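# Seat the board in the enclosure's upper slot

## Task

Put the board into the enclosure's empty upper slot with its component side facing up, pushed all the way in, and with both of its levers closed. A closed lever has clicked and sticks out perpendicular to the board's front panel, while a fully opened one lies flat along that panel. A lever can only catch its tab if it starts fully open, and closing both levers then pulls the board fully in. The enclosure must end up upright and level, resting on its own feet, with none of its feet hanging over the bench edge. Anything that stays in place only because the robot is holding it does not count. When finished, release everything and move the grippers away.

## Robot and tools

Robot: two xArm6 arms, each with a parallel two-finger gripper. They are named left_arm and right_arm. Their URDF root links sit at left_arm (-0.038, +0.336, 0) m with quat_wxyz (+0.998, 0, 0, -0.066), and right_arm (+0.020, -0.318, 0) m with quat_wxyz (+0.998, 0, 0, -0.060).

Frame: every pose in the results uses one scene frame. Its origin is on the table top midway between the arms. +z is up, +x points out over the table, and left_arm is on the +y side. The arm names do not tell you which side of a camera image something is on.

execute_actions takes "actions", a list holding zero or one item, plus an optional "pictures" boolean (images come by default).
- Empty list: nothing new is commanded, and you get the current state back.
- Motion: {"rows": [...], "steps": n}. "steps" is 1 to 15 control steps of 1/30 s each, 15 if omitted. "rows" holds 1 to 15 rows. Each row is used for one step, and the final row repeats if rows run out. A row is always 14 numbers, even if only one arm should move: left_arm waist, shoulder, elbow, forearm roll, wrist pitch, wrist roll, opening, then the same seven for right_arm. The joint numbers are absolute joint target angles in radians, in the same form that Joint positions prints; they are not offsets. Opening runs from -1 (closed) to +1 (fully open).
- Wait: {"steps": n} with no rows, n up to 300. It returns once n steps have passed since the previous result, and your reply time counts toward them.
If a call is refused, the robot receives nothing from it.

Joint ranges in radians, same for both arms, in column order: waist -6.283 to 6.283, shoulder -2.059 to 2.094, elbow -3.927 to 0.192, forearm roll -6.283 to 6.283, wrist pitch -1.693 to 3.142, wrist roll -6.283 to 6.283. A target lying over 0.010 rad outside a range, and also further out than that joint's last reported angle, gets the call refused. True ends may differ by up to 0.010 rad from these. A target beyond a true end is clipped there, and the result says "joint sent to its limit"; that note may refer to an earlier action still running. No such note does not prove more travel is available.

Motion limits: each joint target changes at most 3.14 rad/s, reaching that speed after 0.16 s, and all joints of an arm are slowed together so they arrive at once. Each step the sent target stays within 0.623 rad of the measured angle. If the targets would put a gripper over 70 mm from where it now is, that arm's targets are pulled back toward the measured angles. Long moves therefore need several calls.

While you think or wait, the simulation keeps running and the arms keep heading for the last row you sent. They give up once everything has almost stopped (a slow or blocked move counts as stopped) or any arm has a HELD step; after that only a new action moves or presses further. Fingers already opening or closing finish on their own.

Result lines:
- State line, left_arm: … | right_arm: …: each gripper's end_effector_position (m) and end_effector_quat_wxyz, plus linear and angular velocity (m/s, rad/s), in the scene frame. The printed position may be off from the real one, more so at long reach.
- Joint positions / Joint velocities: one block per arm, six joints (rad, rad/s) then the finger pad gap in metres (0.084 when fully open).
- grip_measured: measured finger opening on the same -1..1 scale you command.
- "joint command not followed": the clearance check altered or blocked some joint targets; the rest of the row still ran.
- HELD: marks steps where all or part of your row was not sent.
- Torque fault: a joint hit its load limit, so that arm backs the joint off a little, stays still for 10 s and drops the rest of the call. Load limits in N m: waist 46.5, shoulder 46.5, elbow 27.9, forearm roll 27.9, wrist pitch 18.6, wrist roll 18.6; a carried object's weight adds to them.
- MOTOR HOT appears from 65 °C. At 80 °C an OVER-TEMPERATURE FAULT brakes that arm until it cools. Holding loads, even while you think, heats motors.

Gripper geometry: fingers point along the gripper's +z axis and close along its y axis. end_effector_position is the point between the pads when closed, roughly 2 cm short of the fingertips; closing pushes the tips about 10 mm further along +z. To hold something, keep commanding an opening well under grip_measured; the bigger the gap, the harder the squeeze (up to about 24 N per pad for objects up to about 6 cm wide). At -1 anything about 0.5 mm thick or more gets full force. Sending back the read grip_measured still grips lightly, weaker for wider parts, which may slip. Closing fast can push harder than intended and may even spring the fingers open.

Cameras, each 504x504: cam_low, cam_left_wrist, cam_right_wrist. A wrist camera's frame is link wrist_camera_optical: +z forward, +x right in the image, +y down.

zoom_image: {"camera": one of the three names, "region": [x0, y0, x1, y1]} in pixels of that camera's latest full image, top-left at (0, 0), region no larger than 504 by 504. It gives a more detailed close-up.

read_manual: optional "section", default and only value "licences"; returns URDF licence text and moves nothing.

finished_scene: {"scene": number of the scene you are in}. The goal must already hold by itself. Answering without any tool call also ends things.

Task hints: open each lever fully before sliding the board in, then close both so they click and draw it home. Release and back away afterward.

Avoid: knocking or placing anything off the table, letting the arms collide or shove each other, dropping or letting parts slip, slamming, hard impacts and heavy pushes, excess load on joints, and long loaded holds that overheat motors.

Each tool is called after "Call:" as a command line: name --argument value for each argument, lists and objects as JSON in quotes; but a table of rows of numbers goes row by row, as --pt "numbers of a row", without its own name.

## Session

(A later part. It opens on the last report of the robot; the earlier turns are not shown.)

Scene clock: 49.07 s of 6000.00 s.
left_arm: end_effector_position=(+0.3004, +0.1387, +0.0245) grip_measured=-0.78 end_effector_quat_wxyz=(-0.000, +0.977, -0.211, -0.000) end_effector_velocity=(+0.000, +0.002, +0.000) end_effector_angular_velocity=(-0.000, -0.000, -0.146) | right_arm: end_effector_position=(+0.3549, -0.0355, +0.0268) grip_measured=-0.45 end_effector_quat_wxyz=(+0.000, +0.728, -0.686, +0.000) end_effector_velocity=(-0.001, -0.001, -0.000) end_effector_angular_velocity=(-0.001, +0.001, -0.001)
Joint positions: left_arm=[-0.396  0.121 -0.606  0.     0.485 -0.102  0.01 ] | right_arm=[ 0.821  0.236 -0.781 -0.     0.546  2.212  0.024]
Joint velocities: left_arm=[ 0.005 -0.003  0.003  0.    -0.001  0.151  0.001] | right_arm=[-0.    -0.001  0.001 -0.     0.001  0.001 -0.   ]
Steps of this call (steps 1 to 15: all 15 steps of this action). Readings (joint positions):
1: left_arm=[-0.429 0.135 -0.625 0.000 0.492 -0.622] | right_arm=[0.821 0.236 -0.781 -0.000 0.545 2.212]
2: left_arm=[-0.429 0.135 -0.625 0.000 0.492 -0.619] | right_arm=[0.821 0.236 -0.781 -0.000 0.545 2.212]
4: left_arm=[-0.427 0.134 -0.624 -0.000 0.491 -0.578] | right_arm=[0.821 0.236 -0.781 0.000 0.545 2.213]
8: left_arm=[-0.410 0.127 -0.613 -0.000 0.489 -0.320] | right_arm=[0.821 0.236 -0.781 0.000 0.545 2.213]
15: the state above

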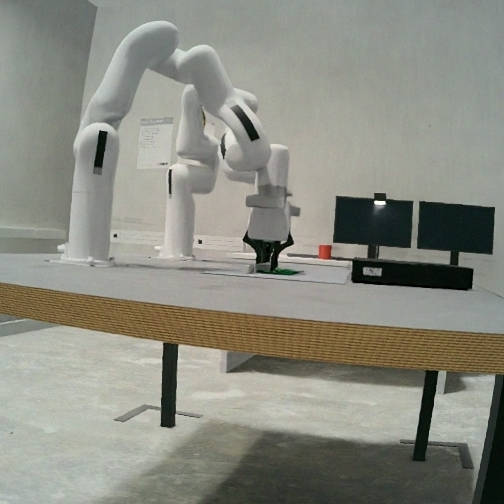

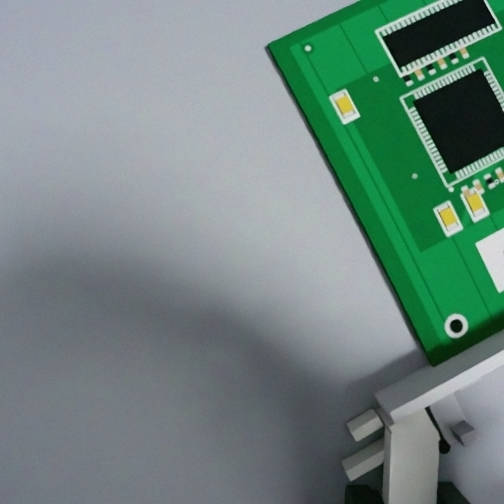

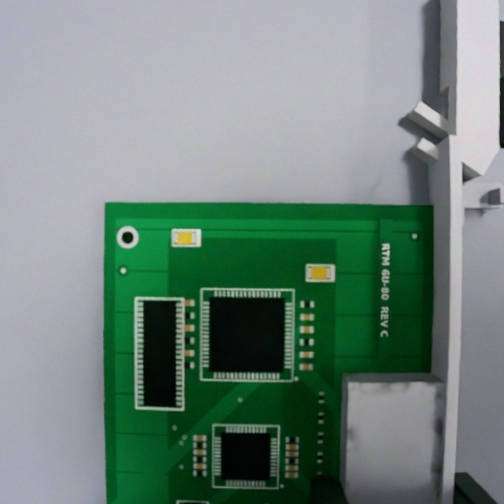

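Call:
execute_actions --actions '[{"rows":[[-0.357,0.127,-0.615,0,0.488,0.45,-0.75,0.8215,0.236,-0.781,0,0.545,2.2125,-0.9]]}]' --pictures false

Call:
execute_actions --actions '[{"rows":[[-0.322,0.162,-0.666,0,0.504,1.08,-0.75,0.8215,0.236,-0.781,0,0.545,2.2125,-0.9]]}]' --pictures false

Call:
execute_actions --actions '[{"rows":[[-0.322,0.162,-0.666,0,0.504,1.08,-0.2,0.8215,0.236,-0.781,0,0.545,2.2125,-0.9]],"steps":10}]' --pictures false

Call:
execute_actions --actions '[{"rows":[[-0.22,-0.05,-0.7,0,0.75,1.15,-0.2,0.8215,0.236,-0.781,0,0.545,2.2125,-0.9]]}]'

Scene clock: 53.50 s of 6000.00 s.
left_arm: end_effector_position=(+0.3097, +0.1505, +0.0247) grip_measured=-0.76 end_effector_quat_wxyz=(-0.000, +0.894, -0.447, -0.000) end_effector_velocity=(+0.003, +0.003, +0.001) end_effector_angular_velocity=(-0.001, -0.002, -0.147) | right_arm: end_effector_position=(+0.3549, -0.0352, +0.0269) grip_measured=-0.45 end_effector_quat_wxyz=(+0.000, +0.728, -0.686, +0.000) end_effector_velocity=(-0.000, -0.001, -0.000) end_effector_angular_velocity=(-0.001, +0.000, +0.003)
Joint positions: left_arm=[-0.358  0.127 -0.615  0.     0.488  0.438  0.011] | right_arm=[ 0.821  0.236 -0.781 -0.     0.545  2.212  0.024]
Joint velocities: left_arm=[ 0.01   0.001 -0.003 -0.     0.     0.156  0.   ] | right_arm=[-0.001 -0.001  0.002 -0.001 -0.001 -0.003 -0.   ]
Steps of this call (steps 1 to 30: the robot went on to your last target; steps 31 to 90: nothing new was sent; then 0.93 s passed at rest; steps 91 to 105: all 15 steps of this action). Readings (joint positions):
91: left_arm=[-0.396 0.121 -0.606 0.000 0.485 -0.090] | right_arm=[0.821 0.236 -0.781 -0.000 0.545 2.213]
92: left_arm=[-0.396 0.121 -0.606 -0.000 0.485 -0.087] | right_arm=[0.821 0.236 -0.781 0.000 0.545 2.213]
94: left_arm=[-0.393 0.121 -0.606 0.000 0.485 -0.046] | right_arm=[0.821 0.236 -0.781 0.000 0.545 2.213]
98: left_arm=[-0.374 0.124 -0.610 0.000 0.488 0.213] | right_arm=[0.821 0.236 -0.781 0.000 0.545 2.213]
105: the state above

Scene clock: 54.00 s of 6000.00 s.
left_arm: end_effector_position=(+0.3290, +0.1554, +0.0258) grip_measured=-0.77 end_effector_quat_wxyz=(-0.000, +0.725, -0.689, +0.002) end_effector_velocity=(+0.004, +0.005, -0.000) end_effector_angular_velocity=(+0.003, +0.005, -0.217) | right_arm: end_effector_position=(+0.3552, -0.0345, +0.0271) grip_measured=-0.45 end_effector_quat_wxyz=(-0.001, +0.728, -0.686, -0.000) end_effector_velocity=(+0.001, +0.002, +0.001) end_effector_angular_velocity=(+0.004, -0.004, +0.002)
Joint positions: left_arm=[-0.325  0.161 -0.666 -0.     0.502  1.062  0.01 ] | right_arm=[ 0.822  0.236 -0.782  0.001  0.544  2.213  0.024]
Joint velocities: left_arm=[ 0.016  0.008 -0.012 -0.     0.01   0.233  0.   ] | right_arm=[ 0.003  0.001 -0.002  0.    -0.004  0.     0.   ]
Steps of this call (steps 1 to 15: all 15 steps of this action). Readings (joint positions):
1: left_arm=[-0.358 0.127 -0.615 0.000 0.488 0.442] | right_arm=[0.821 0.236 -0.781 -0.000 0.545 2.212]
2: left_arm=[-0.357 0.127 -0.615 0.000 0.488 0.448] | right_arm=[0.821 0.236 -0.781 -0.000 0.545 2.212]
4: left_arm=[-0.355 0.129 -0.618 0.000 0.489 0.492] | right_arm=[0.821 0.236 -0.781 -0.000 0.545 2.212]
8: left_arm=[-0.339 0.145 -0.640 0.000 0.497 0.765] | right_arm=[0.821 0.236 -0.781 0.000 0.545 2.212]
15: the state above

Scene clock: 54.33 s of 6000.00 s.
left_arm: end_effector_position=(+0.3294, +0.1563, +0.0258) grip_measured=-0.22 end_effector_quat_wxyz=(-0.000, +0.720, -0.694, +0.001) end_effector_velocity=(-0.008, +0.006, -0.007) end_effector_angular_velocity=(+0.012, +0.023, -0.000) | right_arm: end_effector_position=(+0.3549, -0.0344, +0.0271) grip_measured=-0.45 end_effector_quat_wxyz=(-0.001, +0.728, -0.685, +0.000) end_effector_velocity=(+0.000, -0.002, +0.000) end_effector_angular_velocity=(-0.002, +0.002, -0.006)
Joint positions: left_arm=[-0.323  0.161 -0.667 -0.     0.503  1.08   0.035] | right_arm=[ 0.823  0.236 -0.782  0.     0.544  2.212  0.024]
Joint velocities: left_arm=[0.005 0.006 0.013 0.001 0.007 0.004 0.001] | right_arm=[-0.004 -0.002  0.001 -0.001  0.004  0.002  0.   ]
Steps of this call (steps 1 to 10: all 10 steps of this action). Readings (joint positions):
1: left_arm=[-0.325 0.161 -0.667 -0.000 0.502 1.068] | right_arm=[0.822 0.236 -0.782 0.001 0.544 2.213]
2: left_arm=[-0.324 0.161 -0.667 -0.000 0.503 1.072] | right_arm=[0.822 0.236 -0.782 0.001 0.543 2.213]
4: left_arm=[-0.324 0.161 -0.669 -0.000 0.501 1.076] | right_arm=[0.823 0.237 -0.782 0.000 0.543 2.212]
8: left_arm=[-0.323 0.161 -0.668 -0.000 0.502 1.079] | right_arm=[0.823 0.236 -0.782 0.000 0.544 2.212]
10: the state above

Scene clock: 54.83 s of 6000.00 s.
left_arm: end_effector_position=(+0.3418, +0.1957, +0.1027) grip_measured=-0.22 end_effector_quat_wxyz=(+0.000, +0.731, -0.683, -0.001) end_effector_velocity=(-0.009, +0.009, +0.003) end_effector_angular_velocity=(+0.012, +0.032, -0.002) | right_arm: end_effector_position=(+0.3549, -0.0351, +0.0270) grip_measured=-0.45 end_effector_quat_wxyz=(-0.000, +0.728, -0.685, +0.000) end_effector_velocity=(+0.000, +0.000, -0.000) end_effector_angular_velocity=(-0.001, +0.000, +0.002)
Joint positions: left_arm=[-0.222 -0.046 -0.698  0.     0.746  1.149  0.035] | right_arm=[ 0.822  0.236 -0.781  0.     0.545  2.212  0.024]
Joint velocities: left_arm=[ 0.013 -0.023  0.006  0.     0.051  0.015 -0.   ] | right_arm=[ 0.     0.001 -0.001 -0.001  0.001 -0.001  0.   ]
Steps of this call (steps 1 to 15: all 15 steps of this action). Readings (joint positions):
1: left_arm=[-0.323 0.162 -0.667 -0.000 0.503 1.080] | right_arm=[0.823 0.236 -0.782 0.000 0.544 2.212]
2: left_arm=[-0.322 0.160 -0.667 -0.000 0.507 1.081] | right_arm=[0.822 0.236 -0.781 0.000 0.545 2.212]
4: left_arm=[-0.307 0.130 -0.668 0.000 0.548 1.092] | right_arm=[0.822 0.236 -0.781 0.000 0.545 2.212]
8: left_arm=[-0.248 0.006 -0.695 -0.000 0.679 1.130] | right_arm=[0.822 0.236 -0.781 0.000 0.545 2.212]
15: the state above

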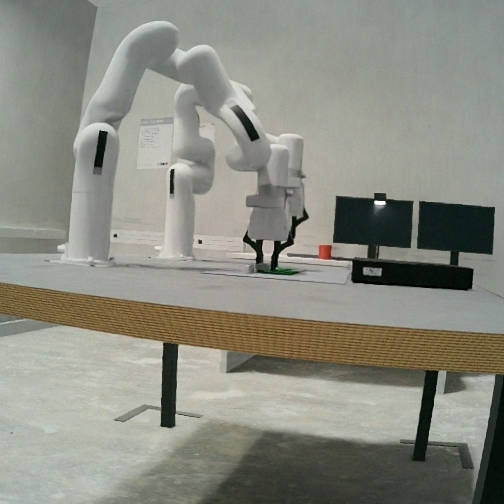

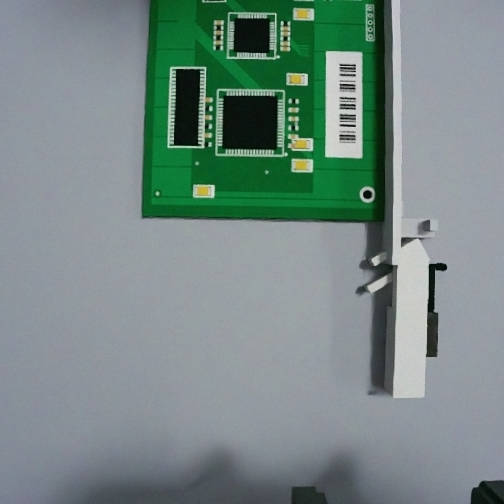

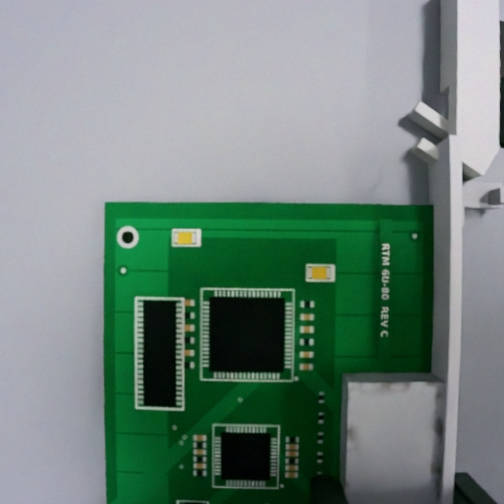

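Call:
execute_actions --actions '[{"rows":[[-0.1,-0.3,-0.3,0,0,0,1,0.8215,0.165,-0.792,0,0.627,2.2125,-0.9]]}]' --pictures false

Call:
execute_actions --actions '[{"rows":[[-0.15,0.3,0,0,-1.45,0,1,0.743,0.458,-1.224,0,0.766,2.104,-0.9]]}]' --pictures false

Call:
execute_actions --actions '[{"steps":40}]'

Call:
zoom_image --camera "cam_low" --region '[270,230,390,290]'

Scene clock: 61.53 s of 6000.00 s.
left_arm: end_effector_position=(+0.3776, +0.2358, +0.1461) grip_measured=+1.00 end_effector_quat_wxyz=(+0.002, +0.935, -0.217, +0.279) end_effector_velocity=(+0.035, +0.016, +0.073) end_effector_angular_velocity=(-1.216, -0.193, +1.848) | right_arm: end_effector_position=(+0.3551, -0.0351, +0.0546) grip_measured=-0.45 end_effector_quat_wxyz=(+0.001, +0.728, -0.686, -0.000) end_effector_velocity=(+0.004, +0.003, +0.006) end_effector_angular_velocity=(+0.008, -0.009, +0.002)
Joint positions: left_arm=[-0.104 -0.291 -0.316 -0.     0.042  0.22   0.084] | right_arm=[ 0.821  0.166 -0.791 -0.     0.627  2.213  0.024]
Joint velocities: left_arm=[ 0.055 -0.121  0.187  0.    -0.539 -2.124  0.   ] | right_arm=[ 0.001 -0.006 -0.009  0.     0.003 -0.002 -0.   ]
Steps of this call (steps 1 to 15: the robot went on to your last target; steps 16 to 90: nothing new was sent; then 3.20 s passed at rest; steps 91 to 105: all 15 steps of this action). Readings (joint positions):
91: left_arm=[-0.220 -0.050 -0.700 -0.000 0.750 1.150] | right_arm=[0.822 0.236 -0.781 0.000 0.545 2.213]
92: left_arm=[-0.220 -0.051 -0.698 -0.000 0.747 1.147] | right_arm=[0.821 0.234 -0.781 -0.000 0.548 2.213]
94: left_arm=[-0.213 -0.066 -0.674 -0.000 0.706 1.106] | right_arm=[0.821 0.213 -0.780 -0.000 0.578 2.213]
98: left_arm=[-0.161 -0.173 -0.504 -0.000 0.431 0.830] | right_arm=[0.821 0.172 -0.793 -0.000 0.616 2.213]
105: the state above

Scene clock: 62.03 s of 6000.00 s.
left_arm: end_effector_position=(+0.3052, +0.2426, +0.0261) grip_measured=+1.00 end_effector_quat_wxyz=(+0.031, +0.954, -0.142, +0.261) end_effector_velocity=(-0.196, +0.018, -0.144) end_effector_angular_velocity=(-0.222, -0.494, +0.047) | right_arm: end_effector_position=(+0.4576, -0.0023, +0.0538) grip_measured=-0.45 end_effector_quat_wxyz=(+0.000, +0.738, -0.675, -0.000) end_effector_velocity=(+0.031, +0.007, -0.010) end_effector_angular_velocity=(-0.018, +0.025, +0.029)
Joint positions: left_arm=[-0.133  0.091 -0.109  0.    -0.514  0.03   0.084] | right_arm=[ 0.745  0.449 -1.209 -0.     0.761  2.108  0.024]
Joint velocities: left_arm=[-0.096  1.2    0.628  0.    -2.363 -0.166 -0.   ] | right_arm=[-0.023  0.122 -0.167  0.     0.075 -0.052  0.   ]
Steps of this call (steps 1 to 15: all 15 steps of this action). Readings (joint positions):
1: left_arm=[-0.103 -0.294 -0.311 -0.000 0.027 0.155] | right_arm=[0.821 0.166 -0.791 -0.000 0.627 2.212]
2: left_arm=[-0.102 -0.294 -0.307 -0.000 0.015 0.105] | right_arm=[0.821 0.168 -0.794 -0.000 0.628 2.212]
4: left_arm=[-0.105 -0.263 -0.295 -0.000 -0.024 0.056] | right_arm=[0.815 0.194 -0.830 0.000 0.642 2.201]
8: left_arm=[-0.115 -0.142 -0.228 0.000 -0.148 0.066] | right_arm=[0.780 0.320 -1.021 -0.000 0.699 2.156]
15: the state above

Scene clock: 63.37 s of 6000.00 s.
left_arm: end_effector_position=(+0.3161, +0.2333, +0.1395) grip_measured=+1.00 end_effector_quat_wxyz=(+0.076, +0.831, -0.118, +0.538) end_effector_velocity=(-0.000, +0.000, -0.000) end_effector_angular_velocity=(-0.000, +0.002, +0.000) | right_arm: end_effector_position=(+0.4611, -0.0012, +0.0539) grip_measured=-0.45 end_effector_quat_wxyz=(+0.000, +0.738, -0.675, +0.000) end_effector_velocity=(+0.000, +0.000, -0.000) end_effector_angular_velocity=(+0.000, -0.000, -0.003)
Joint positions: left_arm=[-0.15   0.3   -0.     0.    -1.45   0.     0.084] | right_arm=[ 0.743  0.458 -1.224 -0.     0.766  2.104  0.024]
Joint velocities: left_arm=[ 0.     0.     0.    -0.     0.001 -0.001  0.   ] | right_arm=[-0.     0.     0.     0.    -0.001  0.002  0.   ]
Steps of this call (steps 1 to 40: the robot went on to your last target). Readings (joint positions):
1: left_arm=[-0.137 0.131 -0.088 0.000 -0.596 0.024] | right_arm=[0.744 0.452 -1.213 -0.000 0.763 2.107]
2: left_arm=[-0.140 0.168 -0.067 0.000 -0.683 0.019] | right_arm=[0.744 0.454 -1.216 0.000 0.764 2.106]
4: left_arm=[-0.144 0.228 -0.035 0.000 -0.860 0.011] | right_arm=[0.744 0.456 -1.220 0.000 0.765 2.105]
8: left_arm=[-0.148 0.278 -0.011 0.000 -1.177 0.003] | right_arm=[0.743 0.457 -1.223 0.000 0.766 2.104]
40: the state above

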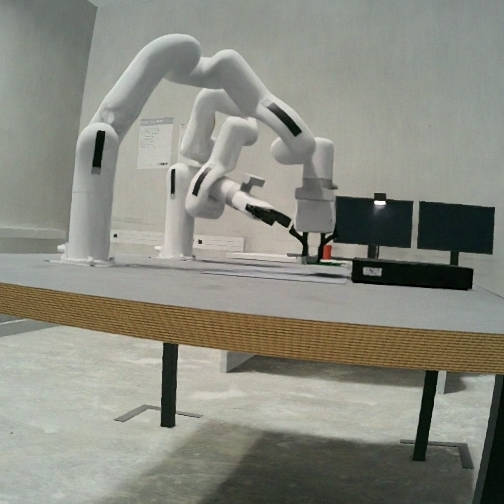

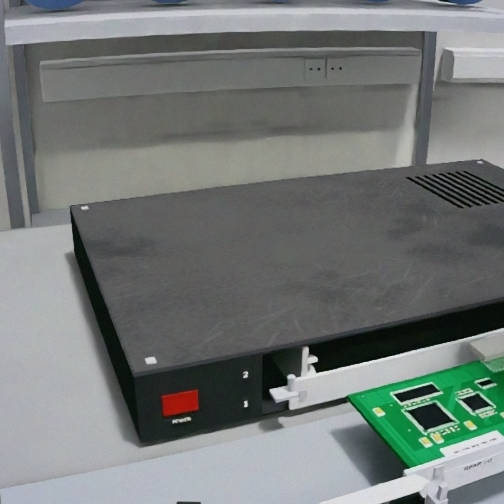

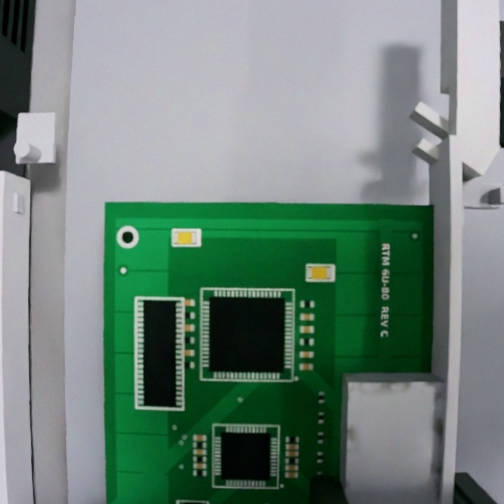

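Region (270, 230, 390, 290) of cam_low's 504x504 image, scaled by 4.200, with more detail than that image has.

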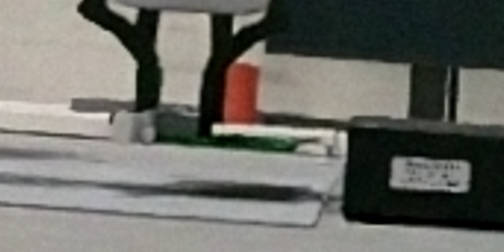

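Call:
execute_actions --actions '[{"rows":[[-0.15,0.3,0,0,-1.35,0,1,0.748,0.458,-1.224,-0.044,0.714,2.141,-0.9]]}]'

Call:
zoom_image --camera "cam_low" --region '[270,230,390,290]'

Call:
zoom_image --camera "cam_left_wrist" --region '[250,240,504,440]'

Scene clock: 69.57 s of 6000.00 s.
left_arm: end_effector_position=(+0.3117, +0.2346, +0.1139) grip_measured=+1.00 end_effector_quat_wxyz=(+0.071, +0.857, -0.122, +0.497) end_effector_velocity=(-0.001, +0.000, -0.002) end_effector_angular_velocity=(+0.002, +0.007, -0.000) | right_arm: end_effector_position=(+0.4727, +0.0048, +0.0581) grip_measured=-0.45 end_effector_quat_wxyz=(-0.022, +0.738, -0.674, +0.019) end_effector_velocity=(+0.002, +0.001, +0.002) end_effector_angular_velocity=(+0.004, -0.007, -0.001)
Joint positions: left_arm=[-0.15   0.3   -0.    -0.    -1.351  0.     0.084] | right_arm=[ 0.748  0.458 -1.224 -0.044  0.714  2.141  0.024]
Joint velocities: left_arm=[-0.     0.     0.    -0.     0.007 -0.    -0.   ] | right_arm=[ 0.001 -0.    -0.002 -0.002 -0.005  0.004  0.   ]
Steps of this call (steps 1 to 15: the robot went on to your last target; steps 16 to 90: nothing new was sent; then 2.70 s passed at rest; steps 91 to 105: all 15 steps of this action). Readings (joint positions):
91: left_arm=[-0.150 0.300 0.000 0.000 -1.450 -0.000] | right_arm=[0.743 0.458 -1.224 -0.000 0.766 2.104]
92: left_arm=[-0.150 0.300 -0.000 -0.000 -1.447 0.000] | right_arm=[0.743 0.458 -1.224 -0.002 0.763 2.106]
94: left_arm=[-0.150 0.300 -0.000 -0.000 -1.415 0.000] | right_arm=[0.745 0.458 -1.223 -0.019 0.743 2.120]
98: left_arm=[-0.150 0.300 0.000 0.000 -1.363 -0.000] | right_arm=[0.748 0.458 -1.225 -0.039 0.720 2.137]
105: the state above

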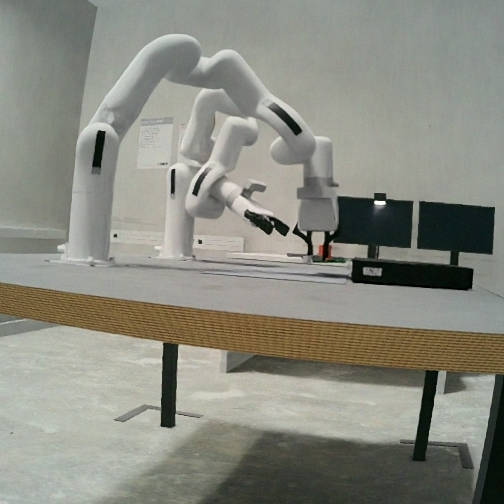

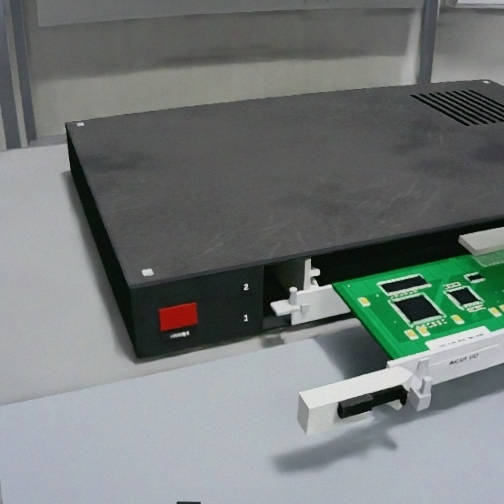

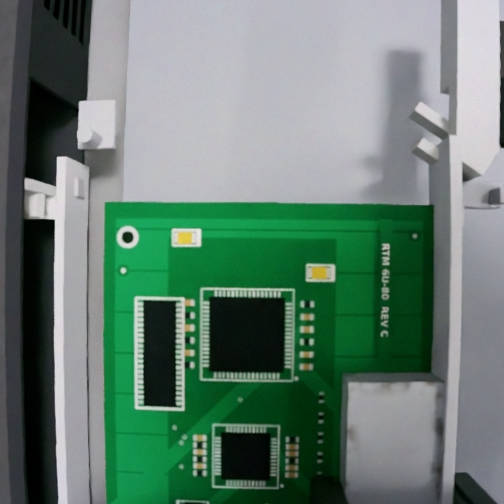

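Region (270, 230, 390, 290) of cam_low's 504x504 image, scaled by 4.200, with more detail than that image has.

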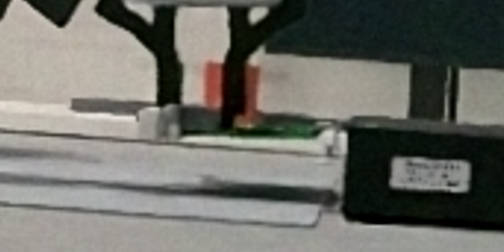

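Region (250, 240, 504, 440) of cam_left_wrist's 504x504 image, scaled by 1.984, with more detail than that image has; it fills the top 397 rows of this view, and the rest is white.

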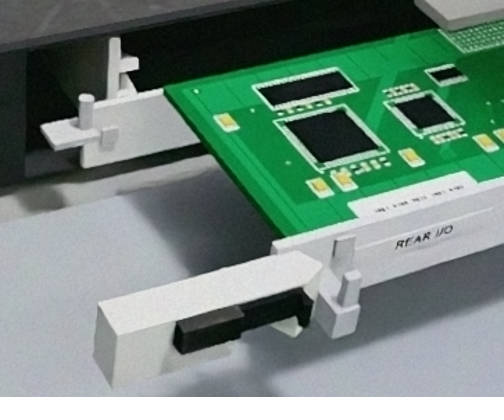

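Call:
execute_actions --actions '[{"rows":[[-0.15,0.3,0,0,-1.35,0,1,0.748,0.4695,-1.222,-0.044,0.70,2.141,-0.9],[-0.15,0.3,0,0,-1.35,0,1,0.748,0.4695,-1.222,-0.044,0.70,2.141,-0.9],[-0.15,0.3,0,0,-1.35,0,1,0.748,0.4695,-1.222,-0.044,0.70,2.141,-0.9],[-0.15,0.3,0,0,-1.35,0,1,0.748,0.4695,-1.222,-0.044,0.70,2.141,-0.9],[-0.15,0.3,0,0,-1.35,0,1,0.748,0.4695,-1.222,-0.044,0.70,2.141,-0.9],[-0.15,0.3,0,0,-1.35,0,1,0.7387,0.4945,-1.262,-0.044,0.715,2.132,-0.9]]}]'

Call:
zoom_image --camera "cam_low" --region '[270,230,390,290]'

Call:
zoom_image --camera "cam_left_wrist" --region '[260,240,400,340]'

Scene clock: 75.80 s of 6000.00 s.
left_arm: end_effector_position=(+0.3116, +0.2346, +0.1137) grip_measured=+1.00 end_effector_quat_wxyz=(+0.070, +0.857, -0.122, +0.496) end_effector_velocity=(-0.000, -0.000, -0.000) end_effector_angular_velocity=(+0.001, -0.000, -0.001) | right_arm: end_effector_position=(+0.4827, +0.0057, +0.0525) grip_measured=-0.45 end_effector_quat_wxyz=(-0.023, +0.738, -0.674, +0.020) end_effector_velocity=(+0.002, -0.000, -0.004) end_effector_angular_velocity=(-0.006, +0.008, +0.004)
Joint positions: left_arm=[-0.15   0.3   -0.     0.    -1.35   0.     0.084] | right_arm=[ 0.739  0.493 -1.26  -0.044  0.714  2.132  0.024]
Joint velocities: left_arm=[-0.     0.001 -0.    -0.    -0.001  0.001  0.   ] | right_arm=[-0.002  0.015 -0.016  0.     0.01  -0.006 -0.   ]
Steps of this call (steps 1 to 15: the robot went on to your last target; steps 16 to 90: nothing new was sent; then 2.73 s passed at rest; steps 91 to 105: all 15 steps of this action). Readings (joint positions):
91: left_arm=[-0.150 0.300 0.000 0.000 -1.350 -0.000] | right_arm=[0.748 0.458 -1.224 -0.044 0.714 2.141]
92: left_arm=[-0.150 0.300 -0.000 -0.000 -1.350 -0.000] | right_arm=[0.748 0.459 -1.224 -0.044 0.713 2.141]
94: left_arm=[-0.150 0.300 -0.000 -0.000 -1.350 0.000] | right_arm=[0.748 0.463 -1.224 -0.044 0.707 2.141]
98: left_arm=[-0.150 0.300 -0.000 -0.000 -1.350 0.000] | right_arm=[0.746 0.475 -1.231 -0.044 0.706 2.139]
105: the state above

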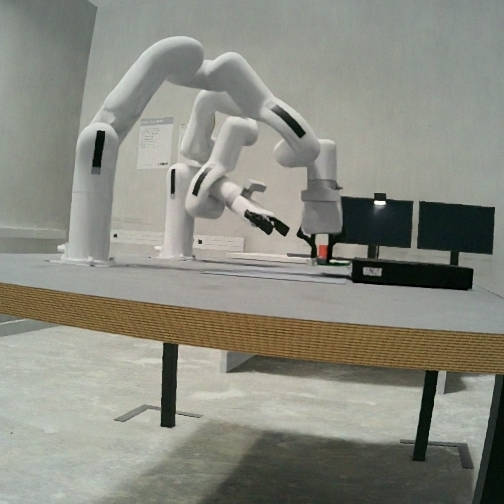

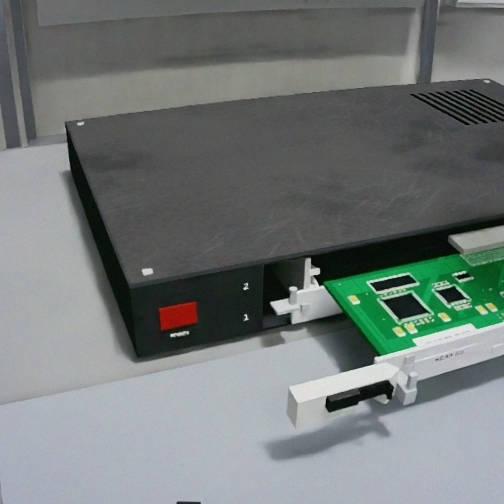

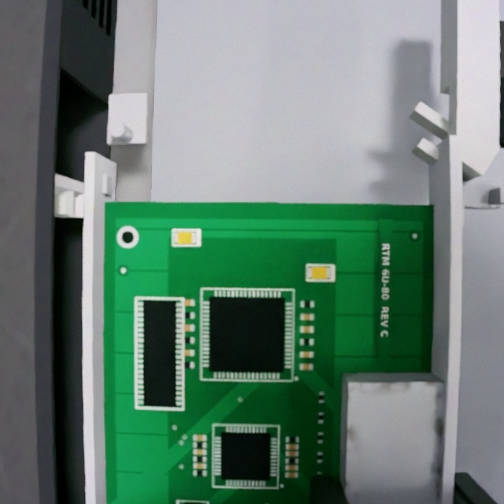

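Region (270, 230, 390, 290) of cam_low's 504x504 image, scaled by 4.200, with more detail than that image has.

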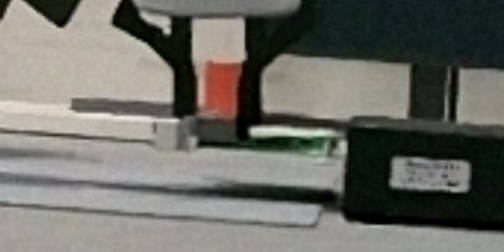

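Region (260, 240, 400, 340) of cam_left_wrist's 504x504 image, scaled by 3.600, with more detail than that image has; it fills the top 360 rows of this view, and the rest is white.

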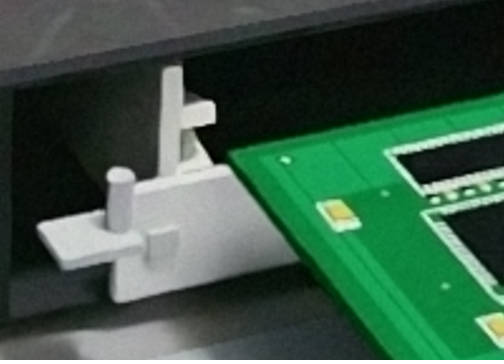

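Plausible; advance 12 mm.

Call:
execute_actions --actions '[{"rows":[[-0.15,0.3,0,0,-1.35,0,1,0.7277,0.525,-1.311,-0.044,0.733,2.121,-0.9]]}]'

Call:
zoom_image --camera "cam_left_wrist" --region '[260,240,400,340]'

Scene clock: 78.43 s of 6000.00 s.
left_arm: end_effector_position=(+0.3116, +0.2346, +0.1137) grip_measured=+1.00 end_effector_quat_wxyz=(+0.070, +0.857, -0.122, +0.496) end_effector_velocity=(+0.000, -0.000, +0.000) end_effector_angular_velocity=(-0.000, -0.001, -0.001) | right_arm: end_effector_position=(+0.4949, +0.0064, +0.0520) grip_measured=-0.45 end_effector_quat_wxyz=(-0.023, +0.738, -0.674, +0.020) end_effector_velocity=(+0.001, -0.000, -0.000) end_effector_angular_velocity=(-0.000, +0.000, -0.000)
Joint positions: left_arm=[-0.15   0.3    0.     0.    -1.35   0.     0.084] | right_arm=[ 0.728  0.525 -1.31  -0.044  0.733  2.121  0.024]
Joint velocities: left_arm=[-0.001 -0.001  0.     0.     0.    -0.    -0.   ] | right_arm=[-0.001  0.003 -0.004 -0.     0.002 -0.001  0.   ]
Steps of this call (steps 1 to 15: the robot went on to your last target; steps 16 to 64: nothing new was sent; steps 65 to 79: all 15 steps of this action). Readings (joint positions):
65: left_arm=[-0.150 0.300 -0.000 -0.000 -1.350 -0.000] | right_arm=[0.739 0.495 -1.262 -0.044 0.715 2.132]
66: left_arm=[-0.150 0.300 -0.000 0.000 -1.350 0.000] | right_arm=[0.738 0.496 -1.264 -0.044 0.716 2.131]
68: left_arm=[-0.150 0.300 0.000 0.000 -1.350 0.000] | right_arm=[0.734 0.508 -1.283 -0.044 0.723 2.127]
72: left_arm=[-0.150 0.300 0.000 0.000 -1.350 -0.000] | right_arm=[0.728 0.522 -1.306 -0.044 0.731 2.122]
79: the state above

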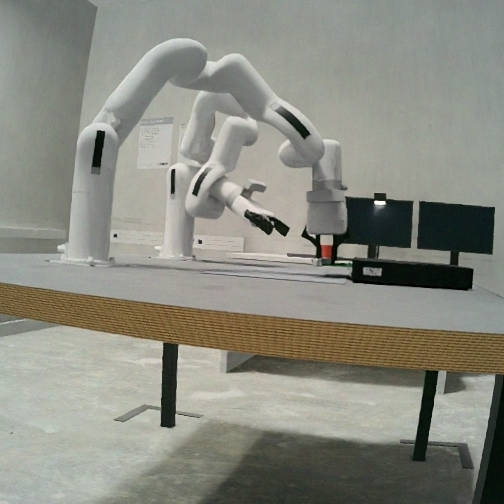

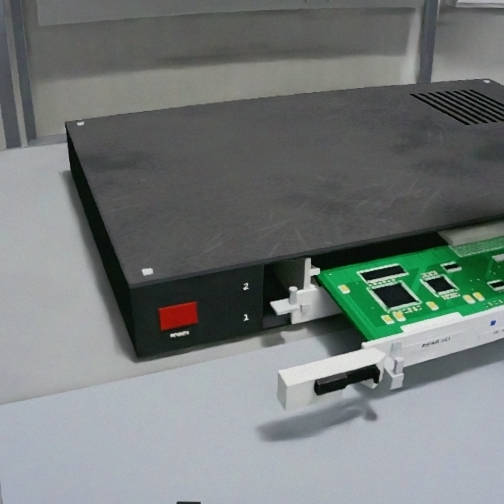

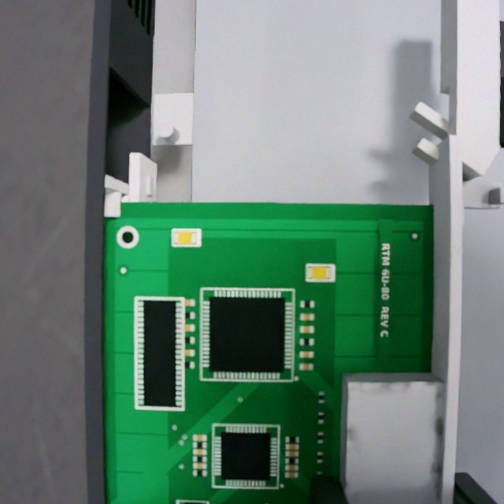

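Region (260, 240, 400, 340) of cam_left_wrist's 504x504 image, scaled by 3.600, with more detail than that image has; it fills the top 360 rows of this view, and the rest is white.

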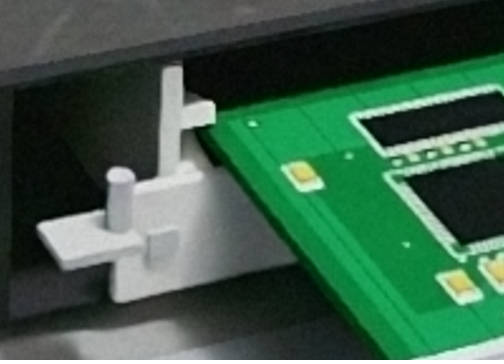

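Call:
execute_actions --actions '[{"rows":[[-0.15,0.3,0,0,-1.35,0,1,0.717,0.563,-1.369,-0.043,0.753,2.11,-0.9]]}]' --pictures false

Call:
execute_actions --actions '[{"rows":[[-0.15,0.3,0,0,-1.35,0,1,0.7055,0.601,-1.431,-0.042,0.777,2.098,-0.9]]}]'

Scene clock: 80.83 s of 6000.00 s.
left_arm: end_effector_position=(+0.3116, +0.2346, +0.1137) grip_measured=+1.00 end_effector_quat_wxyz=(+0.070, +0.857, -0.122, +0.496) end_effector_velocity=(-0.000, -0.000, -0.000) end_effector_angular_velocity=(+0.001, +0.001, -0.000) | right_arm: end_effector_position=(+0.5082, +0.0080, +0.0507) grip_measured=-0.45 end_effector_quat_wxyz=(-0.022, +0.738, -0.675, +0.020) end_effector_velocity=(+0.001, +0.000, +0.000) end_effector_angular_velocity=(-0.000, +0.000, -0.002)
Joint positions: left_arm=[-0.15   0.3    0.     0.    -1.35  -0.     0.084] | right_arm=[ 0.717  0.563 -1.368 -0.043  0.753  2.11   0.024]
Joint velocities: left_arm=[-0.     0.     0.    -0.     0.001  0.001 -0.   ] | right_arm=[-0.001  0.002 -0.005  0.     0.003  0.001  0.   ]
Steps of this call (steps 1 to 15: the robot went on to your last target; steps 16 to 57: nothing new was sent; steps 58 to 72: all 15 steps of this action). Readings (joint positions):
58: left_arm=[-0.150 0.300 0.000 -0.000 -1.350 -0.000] | right_arm=[0.728 0.525 -1.311 -0.044 0.733 2.121]
59: left_arm=[-0.150 0.300 0.000 0.000 -1.350 0.000] | right_arm=[0.727 0.527 -1.313 -0.044 0.734 2.120]
61: left_arm=[-0.150 0.300 -0.000 -0.000 -1.350 0.000] | right_arm=[0.724 0.541 -1.335 -0.043 0.742 2.116]
65: left_arm=[-0.150 0.300 -0.000 -0.000 -1.350 -0.000] | right_arm=[0.719 0.559 -1.363 -0.043 0.750 2.111]
72: the state above

Scene clock: 81.33 s of 6000.00 s.
left_arm: end_effector_position=(+0.3116, +0.2346, +0.1137) grip_measured=+1.00 end_effector_quat_wxyz=(+0.070, +0.857, -0.122, +0.496) end_effector_velocity=(+0.000, +0.000, +0.000) end_effector_angular_velocity=(+0.000, -0.000, +0.001) | right_arm: end_effector_position=(+0.5196, +0.0078, +0.0498) grip_measured=-0.45 end_effector_quat_wxyz=(-0.016, +0.738, -0.675, +0.019) end_effector_velocity=(+0.014, -0.002, -0.003) end_effector_angular_velocity=(+0.013, -0.027, -0.005)
Joint positions: left_arm=[-0.15   0.3   -0.    -0.    -1.35  -0.     0.084] | right_arm=[ 0.707  0.601 -1.432 -0.042  0.791  2.098  0.024]
Joint velocities: left_arm=[ 0.001  0.    -0.    -0.    -0.     0.    -0.   ] | right_arm=[-0.015  0.018 -0.013 -0.006 -0.035 -0.005  0.   ]
Steps of this call (steps 1 to 15: all 15 steps of this action). Readings (joint positions):
1: left_arm=[-0.150 0.300 0.000 0.000 -1.350 -0.000] | right_arm=[0.717 0.563 -1.369 -0.043 0.753 2.110]
2: left_arm=[-0.150 0.300 0.000 0.000 -1.350 0.000] | right_arm=[0.717 0.564 -1.371 -0.043 0.754 2.109]
4: left_arm=[-0.150 0.300 0.000 -0.000 -1.350 -0.000] | right_arm=[0.713 0.578 -1.394 -0.042 0.765 2.105]
8: left_arm=[-0.150 0.300 -0.000 0.000 -1.350 -0.000] | right_arm=[0.712 0.591 -1.418 -0.040 0.790 2.100]
15: the state above

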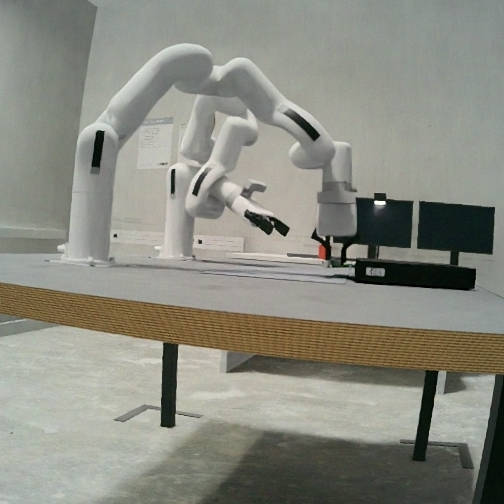

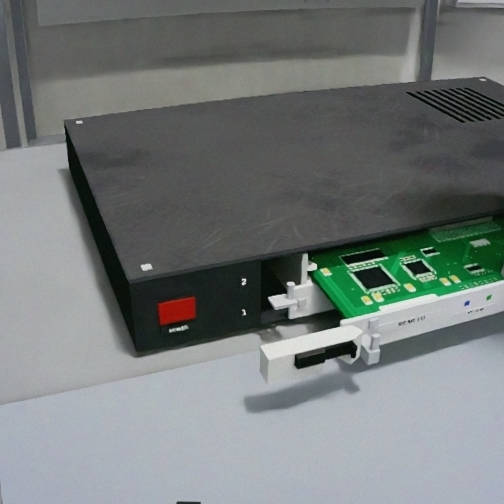

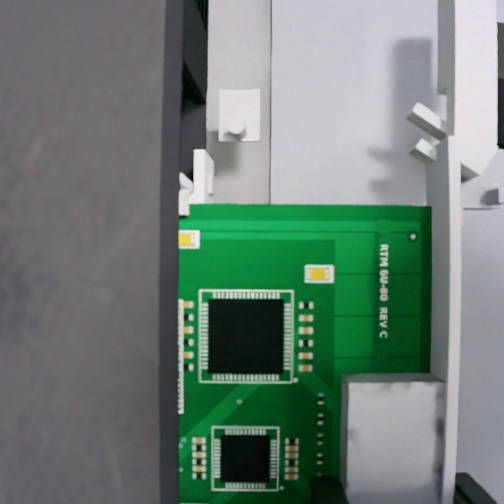

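Call:
execute_actions --actions '[{"rows":[[-0.15,0.3,0,0,-1.35,0,1,0.7055,0.601,-1.431,-0.042,0.777,2.098,-0.3]]}]'

Call:
zoom_image --camera "cam_low" --region '[290,230,410,290]'

Scene clock: 84.30 s of 6000.00 s.
left_arm: end_effector_position=(+0.3116, +0.2346, +0.1137) grip_measured=+1.00 end_effector_quat_wxyz=(+0.070, +0.857, -0.122, +0.496) end_effector_velocity=(+0.000, -0.000, +0.000) end_effector_angular_velocity=(-0.001, +0.000, -0.000) | right_arm: end_effector_position=(+0.5224, +0.0080, +0.0497) grip_measured=-0.30 end_effector_quat_wxyz=(-0.021, +0.737, -0.675, +0.021) end_effector_velocity=(-0.000, +0.000, +0.000) end_effector_angular_velocity=(+0.002, -0.001, +0.000)
Joint positions: left_arm=[-0.15   0.3   -0.    -0.    -1.35  -0.     0.084] | right_arm=[ 0.704  0.602 -1.431 -0.043  0.778  2.098  0.031]
Joint velocities: left_arm=[-0.001 -0.    -0.    -0.     0.001 -0.001 -0.   ] | right_arm=[ 0.001 -0.003  0.004  0.001 -0.004 -0.001 -0.   ]
Steps of this call (steps 1 to 15: the robot went on to your last target; steps 16 to 74: nothing new was sent; steps 75 to 89: all 15 steps of this action). Readings (joint positions):
75: left_arm=[-0.150 0.300 0.000 0.000 -1.350 -0.000] | right_arm=[0.706 0.601 -1.431 -0.042 0.789 2.098]
76: left_arm=[-0.150 0.300 -0.000 -0.000 -1.350 -0.000] | right_arm=[0.706 0.601 -1.431 -0.042 0.789 2.098]
78: left_arm=[-0.150 0.300 0.000 0.000 -1.350 0.000] | right_arm=[0.706 0.602 -1.432 -0.042 0.786 2.098]
82: left_arm=[-0.150 0.300 -0.000 -0.000 -1.350 -0.000] | right_arm=[0.704 0.603 -1.432 -0.043 0.780 2.098]
89: the state above

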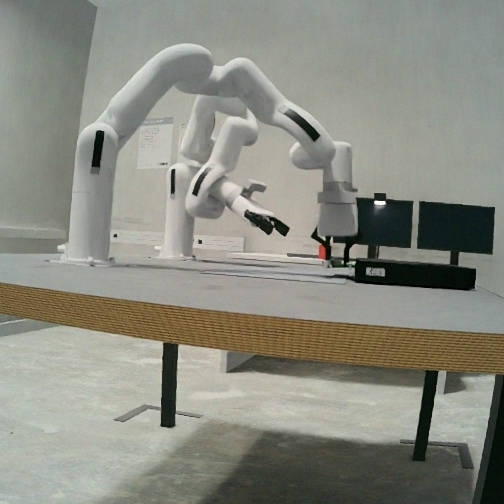

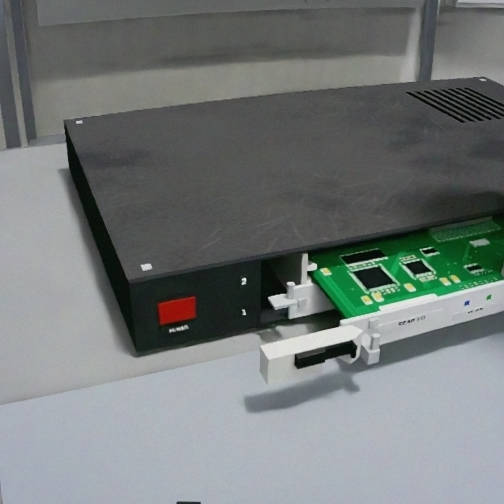

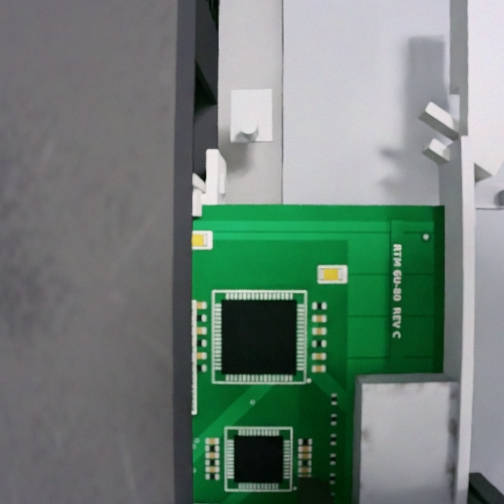

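Region (290, 230, 410, 290) of cam_low's 504x504 image, scaled by 4.200, with more detail than that image has.

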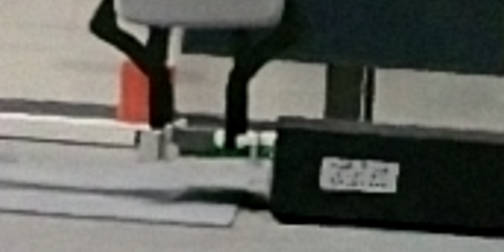

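Call:
execute_actions --actions '[{"rows":[[-0.15,0.3,0,0,-1.35,0,1,0.709,0.52,-1.435,-0.042,0.865,2.098,-0.2]]}]' --pictures false

Call:
execute_actions --actions '[{"rows":[[-0.15,0.3,0,0,-1.35,0,1,0.8,0.52,-1.44,0,0.92,0.605,1]]}]' --pictures false

Call:
execute_actions --actions '[{"steps":15}]' --pictures false

Call:
execute_actions --actions '[{"rows":[[-0.15,0.3,0,0,-1.35,0,1,0.8,0.599,-1.426,0,0.827,0.605,1]]}]' --pictures false

Call:
execute_actions --actions '[{"rows":[[-0.15,0.3,0,0,-1.35,0,1,0.79,0.628,-1.475,0,0.847,0.595,1],[-0.15,0.3,0,0,-1.35,0,1,0.79,0.628,-1.475,0,0.847,0.595,1],[-0.15,0.3,0,0,-1.35,0,1,0.79,0.628,-1.475,0,0.847,0.595,1],[-0.15,0.3,0,0,-1.35,0,1,0.79,0.628,-1.475,0,0.847,0.595,1],[-0.15,0.3,0,0,-1.35,0,1,0.79,0.628,-1.475,0,0.847,0.595,1],[-0.15,0.3,0,0,-1.35,0,1,0.785,0.643,-1.5,0,0.857,0.59,1],[-0.15,0.3,0,0,-1.35,0,1,0.785,0.643,-1.5,0,0.857,0.59,1],[-0.15,0.3,0,0,-1.35,0,1,0.785,0.643,-1.5,0,0.857,0.59,1],[-0.15,0.3,0,0,-1.35,0,1,0.782,0.652,-1.516,0,0.864,0.587,1]]}]'

Scene clock: 95.43 s of 6000.00 s.
left_arm: end_effector_position=(+0.3116, +0.2346, +0.1137) grip_measured=+1.00 end_effector_quat_wxyz=(+0.070, +0.857, -0.122, +0.496) end_effector_velocity=(-0.000, +0.000, -0.000) end_effector_angular_velocity=(-0.000, +0.001, +0.001) | right_arm: end_effector_position=(+0.5178, +0.0072, +0.0912) grip_measured=-0.22 end_effector_quat_wxyz=(-0.020, +0.737, -0.675, +0.021) end_effector_velocity=(+0.003, +0.002, +0.010) end_effector_angular_velocity=(+0.007, -0.009, +0.001)
Joint positions: left_arm=[-0.15   0.3    0.    -0.    -1.35   0.     0.084] | right_arm=[ 0.709  0.522 -1.434 -0.042  0.864  2.098  0.035]
Joint velocities: left_arm=[ 0.    -0.     0.    -0.     0.001 -0.    -0.   ] | right_arm=[ 0.001 -0.011 -0.01   0.001  0.01  -0.002  0.   ]
Steps of this call (steps 1 to 15: the robot went on to your last target; steps 16 to 90: nothing new was sent; then 7.63 s passed at rest; steps 91 to 105: all 15 steps of this action). Readings (joint positions):
91: left_arm=[-0.150 0.300 -0.000 -0.000 -1.350 -0.000] | right_arm=[0.705 0.601 -1.431 -0.042 0.778 2.098]
92: left_arm=[-0.150 0.300 0.000 0.000 -1.350 0.000] | right_arm=[0.705 0.600 -1.432 -0.042 0.779 2.098]
94: left_arm=[-0.150 0.300 0.000 0.000 -1.350 -0.000] | right_arm=[0.706 0.576 -1.433 -0.042 0.805 2.098]
98: left_arm=[-0.150 0.300 0.000 -0.000 -1.350 -0.000] | right_arm=[0.708 0.525 -1.444 -0.042 0.848 2.098]
105: the state above

Scene clock: 95.93 s of 6000.00 s.
left_arm: end_effector_position=(+0.3116, +0.2346, +0.1137) grip_measured=+1.00 end_effector_quat_wxyz=(+0.070, +0.857, -0.122, +0.496) end_effector_velocity=(-0.000, -0.000, +0.000) end_effector_angular_velocity=(-0.001, -0.001, -0.000) | right_arm: end_effector_position=(+0.4751, +0.0475, +0.0900) grip_measured=+1.00 end_effector_quat_wxyz=(-0.000, +0.972, -0.234, +0.001) end_effector_velocity=(-0.017, +0.011, -0.001) end_effector_angular_velocity=(-0.010, +0.029, +2.643)
Joint positions: left_arm=[-0.15   0.3    0.     0.    -1.35  -0.     0.084] | right_arm=[ 0.797  0.52  -1.44  -0.002  0.918  1.151  0.084]
Joint velocities: left_arm=[-0.    -0.     0.    -0.    -0.001 -0.001 -0.   ] | right_arm=[ 0.028 -0.001 -0.002  0.019  0.029 -2.627  0.   ]
Steps of this call (steps 1 to 15: all 15 steps of this action). Readings (joint positions):
1: left_arm=[-0.150 0.300 -0.000 -0.000 -1.350 0.000] | right_arm=[0.709 0.521 -1.434 -0.042 0.864 2.098]
2: left_arm=[-0.150 0.300 -0.000 -0.000 -1.350 -0.000] | right_arm=[0.709 0.521 -1.435 -0.042 0.865 2.095]
4: left_arm=[-0.150 0.300 -0.000 -0.000 -1.350 0.000] | right_arm=[0.714 0.520 -1.435 -0.039 0.868 2.054]
8: left_arm=[-0.150 0.300 -0.000 -0.000 -1.350 0.000] | right_arm=[0.753 0.520 -1.437 -0.021 0.892 1.778]
15: the state above

Scene clock: 96.43 s of 6000.00 s.
left_arm: end_effector_position=(+0.3116, +0.2346, +0.1137) grip_measured=+1.00 end_effector_quat_wxyz=(+0.070, +0.857, -0.122, +0.496) end_effector_velocity=(-0.000, +0.000, -0.000) end_effector_angular_velocity=(-0.001, +0.001, +0.001) | right_arm: end_effector_position=(+0.4736, +0.0486, +0.0900) grip_measured=+1.00 end_effector_quat_wxyz=(+0.000, +0.999, +0.036, +0.000) end_effector_velocity=(-0.001, -0.001, -0.001) end_effector_angular_velocity=(-0.002, +0.003, +0.026)
Joint positions: left_arm=[-0.15   0.3   -0.    -0.    -1.35   0.     0.084] | right_arm=[ 0.8    0.52  -1.44  -0.     0.92   0.608  0.084]
Joint velocities: left_arm=[ 0.     0.     0.     0.    -0.    -0.001 -0.   ] | right_arm=[-0.     0.001  0.001 -0.     0.001 -0.027 -0.   ]
Steps of this call (steps 1 to 15: the robot went on to your last target). Readings (joint positions):
1: left_arm=[-0.150 0.300 0.000 0.000 -1.350 -0.000] | right_arm=[0.798 0.520 -1.440 -0.001 0.918 1.063]
2: left_arm=[-0.150 0.300 0.000 -0.000 -1.350 0.000] | right_arm=[0.798 0.520 -1.440 -0.001 0.919 0.976]
4: left_arm=[-0.150 0.300 0.000 0.000 -1.350 -0.000] | right_arm=[0.799 0.520 -1.440 -0.000 0.920 0.818]
8: left_arm=[-0.150 0.300 -0.000 -0.000 -1.350 -0.000] | right_arm=[0.799 0.520 -1.440 -0.000 0.920 0.646]
15: the state above

Scene clock: 96.93 s of 6000.00 s.
left_arm: end_effector_position=(+0.3116, +0.2346, +0.1137) grip_measured=+1.00 end_effector_quat_wxyz=(+0.070, +0.857, -0.122, +0.496) end_effector_velocity=(-0.000, -0.000, +0.000) end_effector_angular_velocity=(+0.000, +0.000, -0.000) | right_arm: end_effector_position=(+0.4758, +0.0505, +0.0471) grip_measured=+1.00 end_effector_quat_wxyz=(-0.001, +0.999, +0.038, +0.001) end_effector_velocity=(-0.004, -0.003, -0.009) end_effector_angular_velocity=(-0.009, +0.011, +0.000)
Joint positions: left_arm=[-0.15   0.3    0.     0.    -1.35  -0.     0.084] | right_arm=[ 0.8    0.597 -1.428 -0.     0.827  0.605  0.084]
Joint velocities: left_arm=[-0. -0.  0. -0.  0.  0. -0.] | right_arm=[ 0.     0.01   0.01   0.    -0.005 -0.    -0.   ]
Steps of this call (steps 1 to 15: all 15 steps of this action). Readings (joint positions):
1: left_arm=[-0.150 0.300 0.000 0.000 -1.350 0.000] | right_arm=[0.800 0.520 -1.440 -0.000 0.920 0.607]
2: left_arm=[-0.150 0.300 0.000 0.000 -1.350 -0.000] | right_arm=[0.800 0.522 -1.440 -0.000 0.917 0.606]
4: left_arm=[-0.150 0.300 0.000 -0.000 -1.350 -0.000] | right_arm=[0.800 0.544 -1.440 -0.000 0.885 0.606]
8: left_arm=[-0.150 0.300 0.000 0.000 -1.350 -0.000] | right_arm=[0.800 0.594 -1.422 0.000 0.840 0.605]
15: the state above

Scene clock: 97.43 s of 6000.00 s.
left_arm: end_effector_position=(+0.3116, +0.2346, +0.1137) grip_measured=+1.00 end_effector_quat_wxyz=(+0.070, +0.857, -0.122, +0.496) end_effector_velocity=(-0.000, +0.000, -0.000) end_effector_angular_velocity=(-0.000, +0.001, +0.000) | right_arm: end_effector_position=(+0.4888, +0.0517, +0.0434) grip_measured=+1.00 end_effector_quat_wxyz=(+0.003, +0.999, +0.040, -0.006) end_effector_velocity=(+0.004, -0.000, -0.001) end_effector_angular_velocity=(-0.012, +0.018, +0.006)
Joint positions: left_arm=[-0.15   0.3   -0.     0.    -1.35   0.     0.084] | right_arm=[ 0.787  0.649 -1.506  0.001  0.87   0.586  0.084]
Joint velocities: left_arm=[-0.     0.001  0.     0.    -0.    -0.001 -0.   ] | right_arm=[-0.005  0.024 -0.044  0.003  0.041 -0.012  0.   ]
Steps of this call (steps 1 to 15: all 15 steps of this action). Readings (joint positions):
1: left_arm=[-0.150 0.300 0.000 0.000 -1.350 0.000] | right_arm=[0.800 0.598 -1.427 -0.000 0.827 0.605]
2: left_arm=[-0.150 0.300 0.000 0.000 -1.350 -0.000] | right_arm=[0.800 0.599 -1.429 0.000 0.829 0.604]
4: left_arm=[-0.150 0.300 0.000 0.000 -1.350 -0.000] | right_arm=[0.796 0.611 -1.447 0.000 0.836 0.601]
8: left_arm=[-0.150 0.300 0.000 -0.000 -1.350 -0.000] | right_arm=[0.790 0.629 -1.477 -0.000 0.847 0.595]
15: the state above

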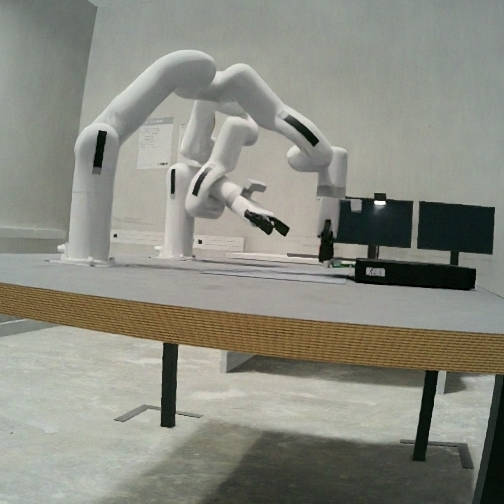

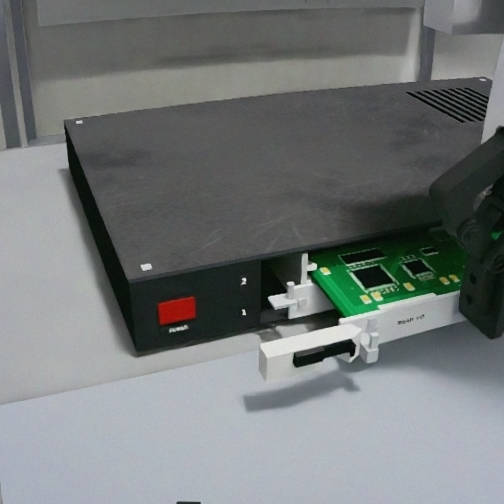

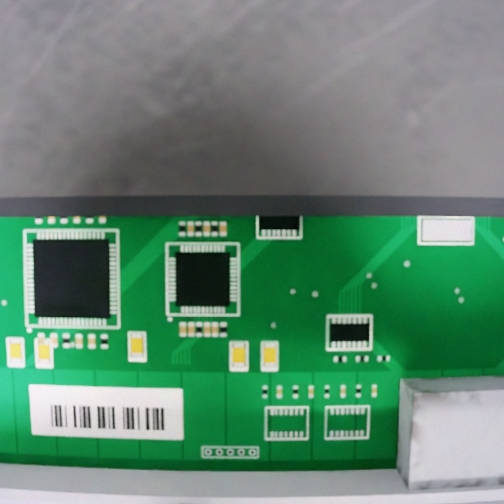

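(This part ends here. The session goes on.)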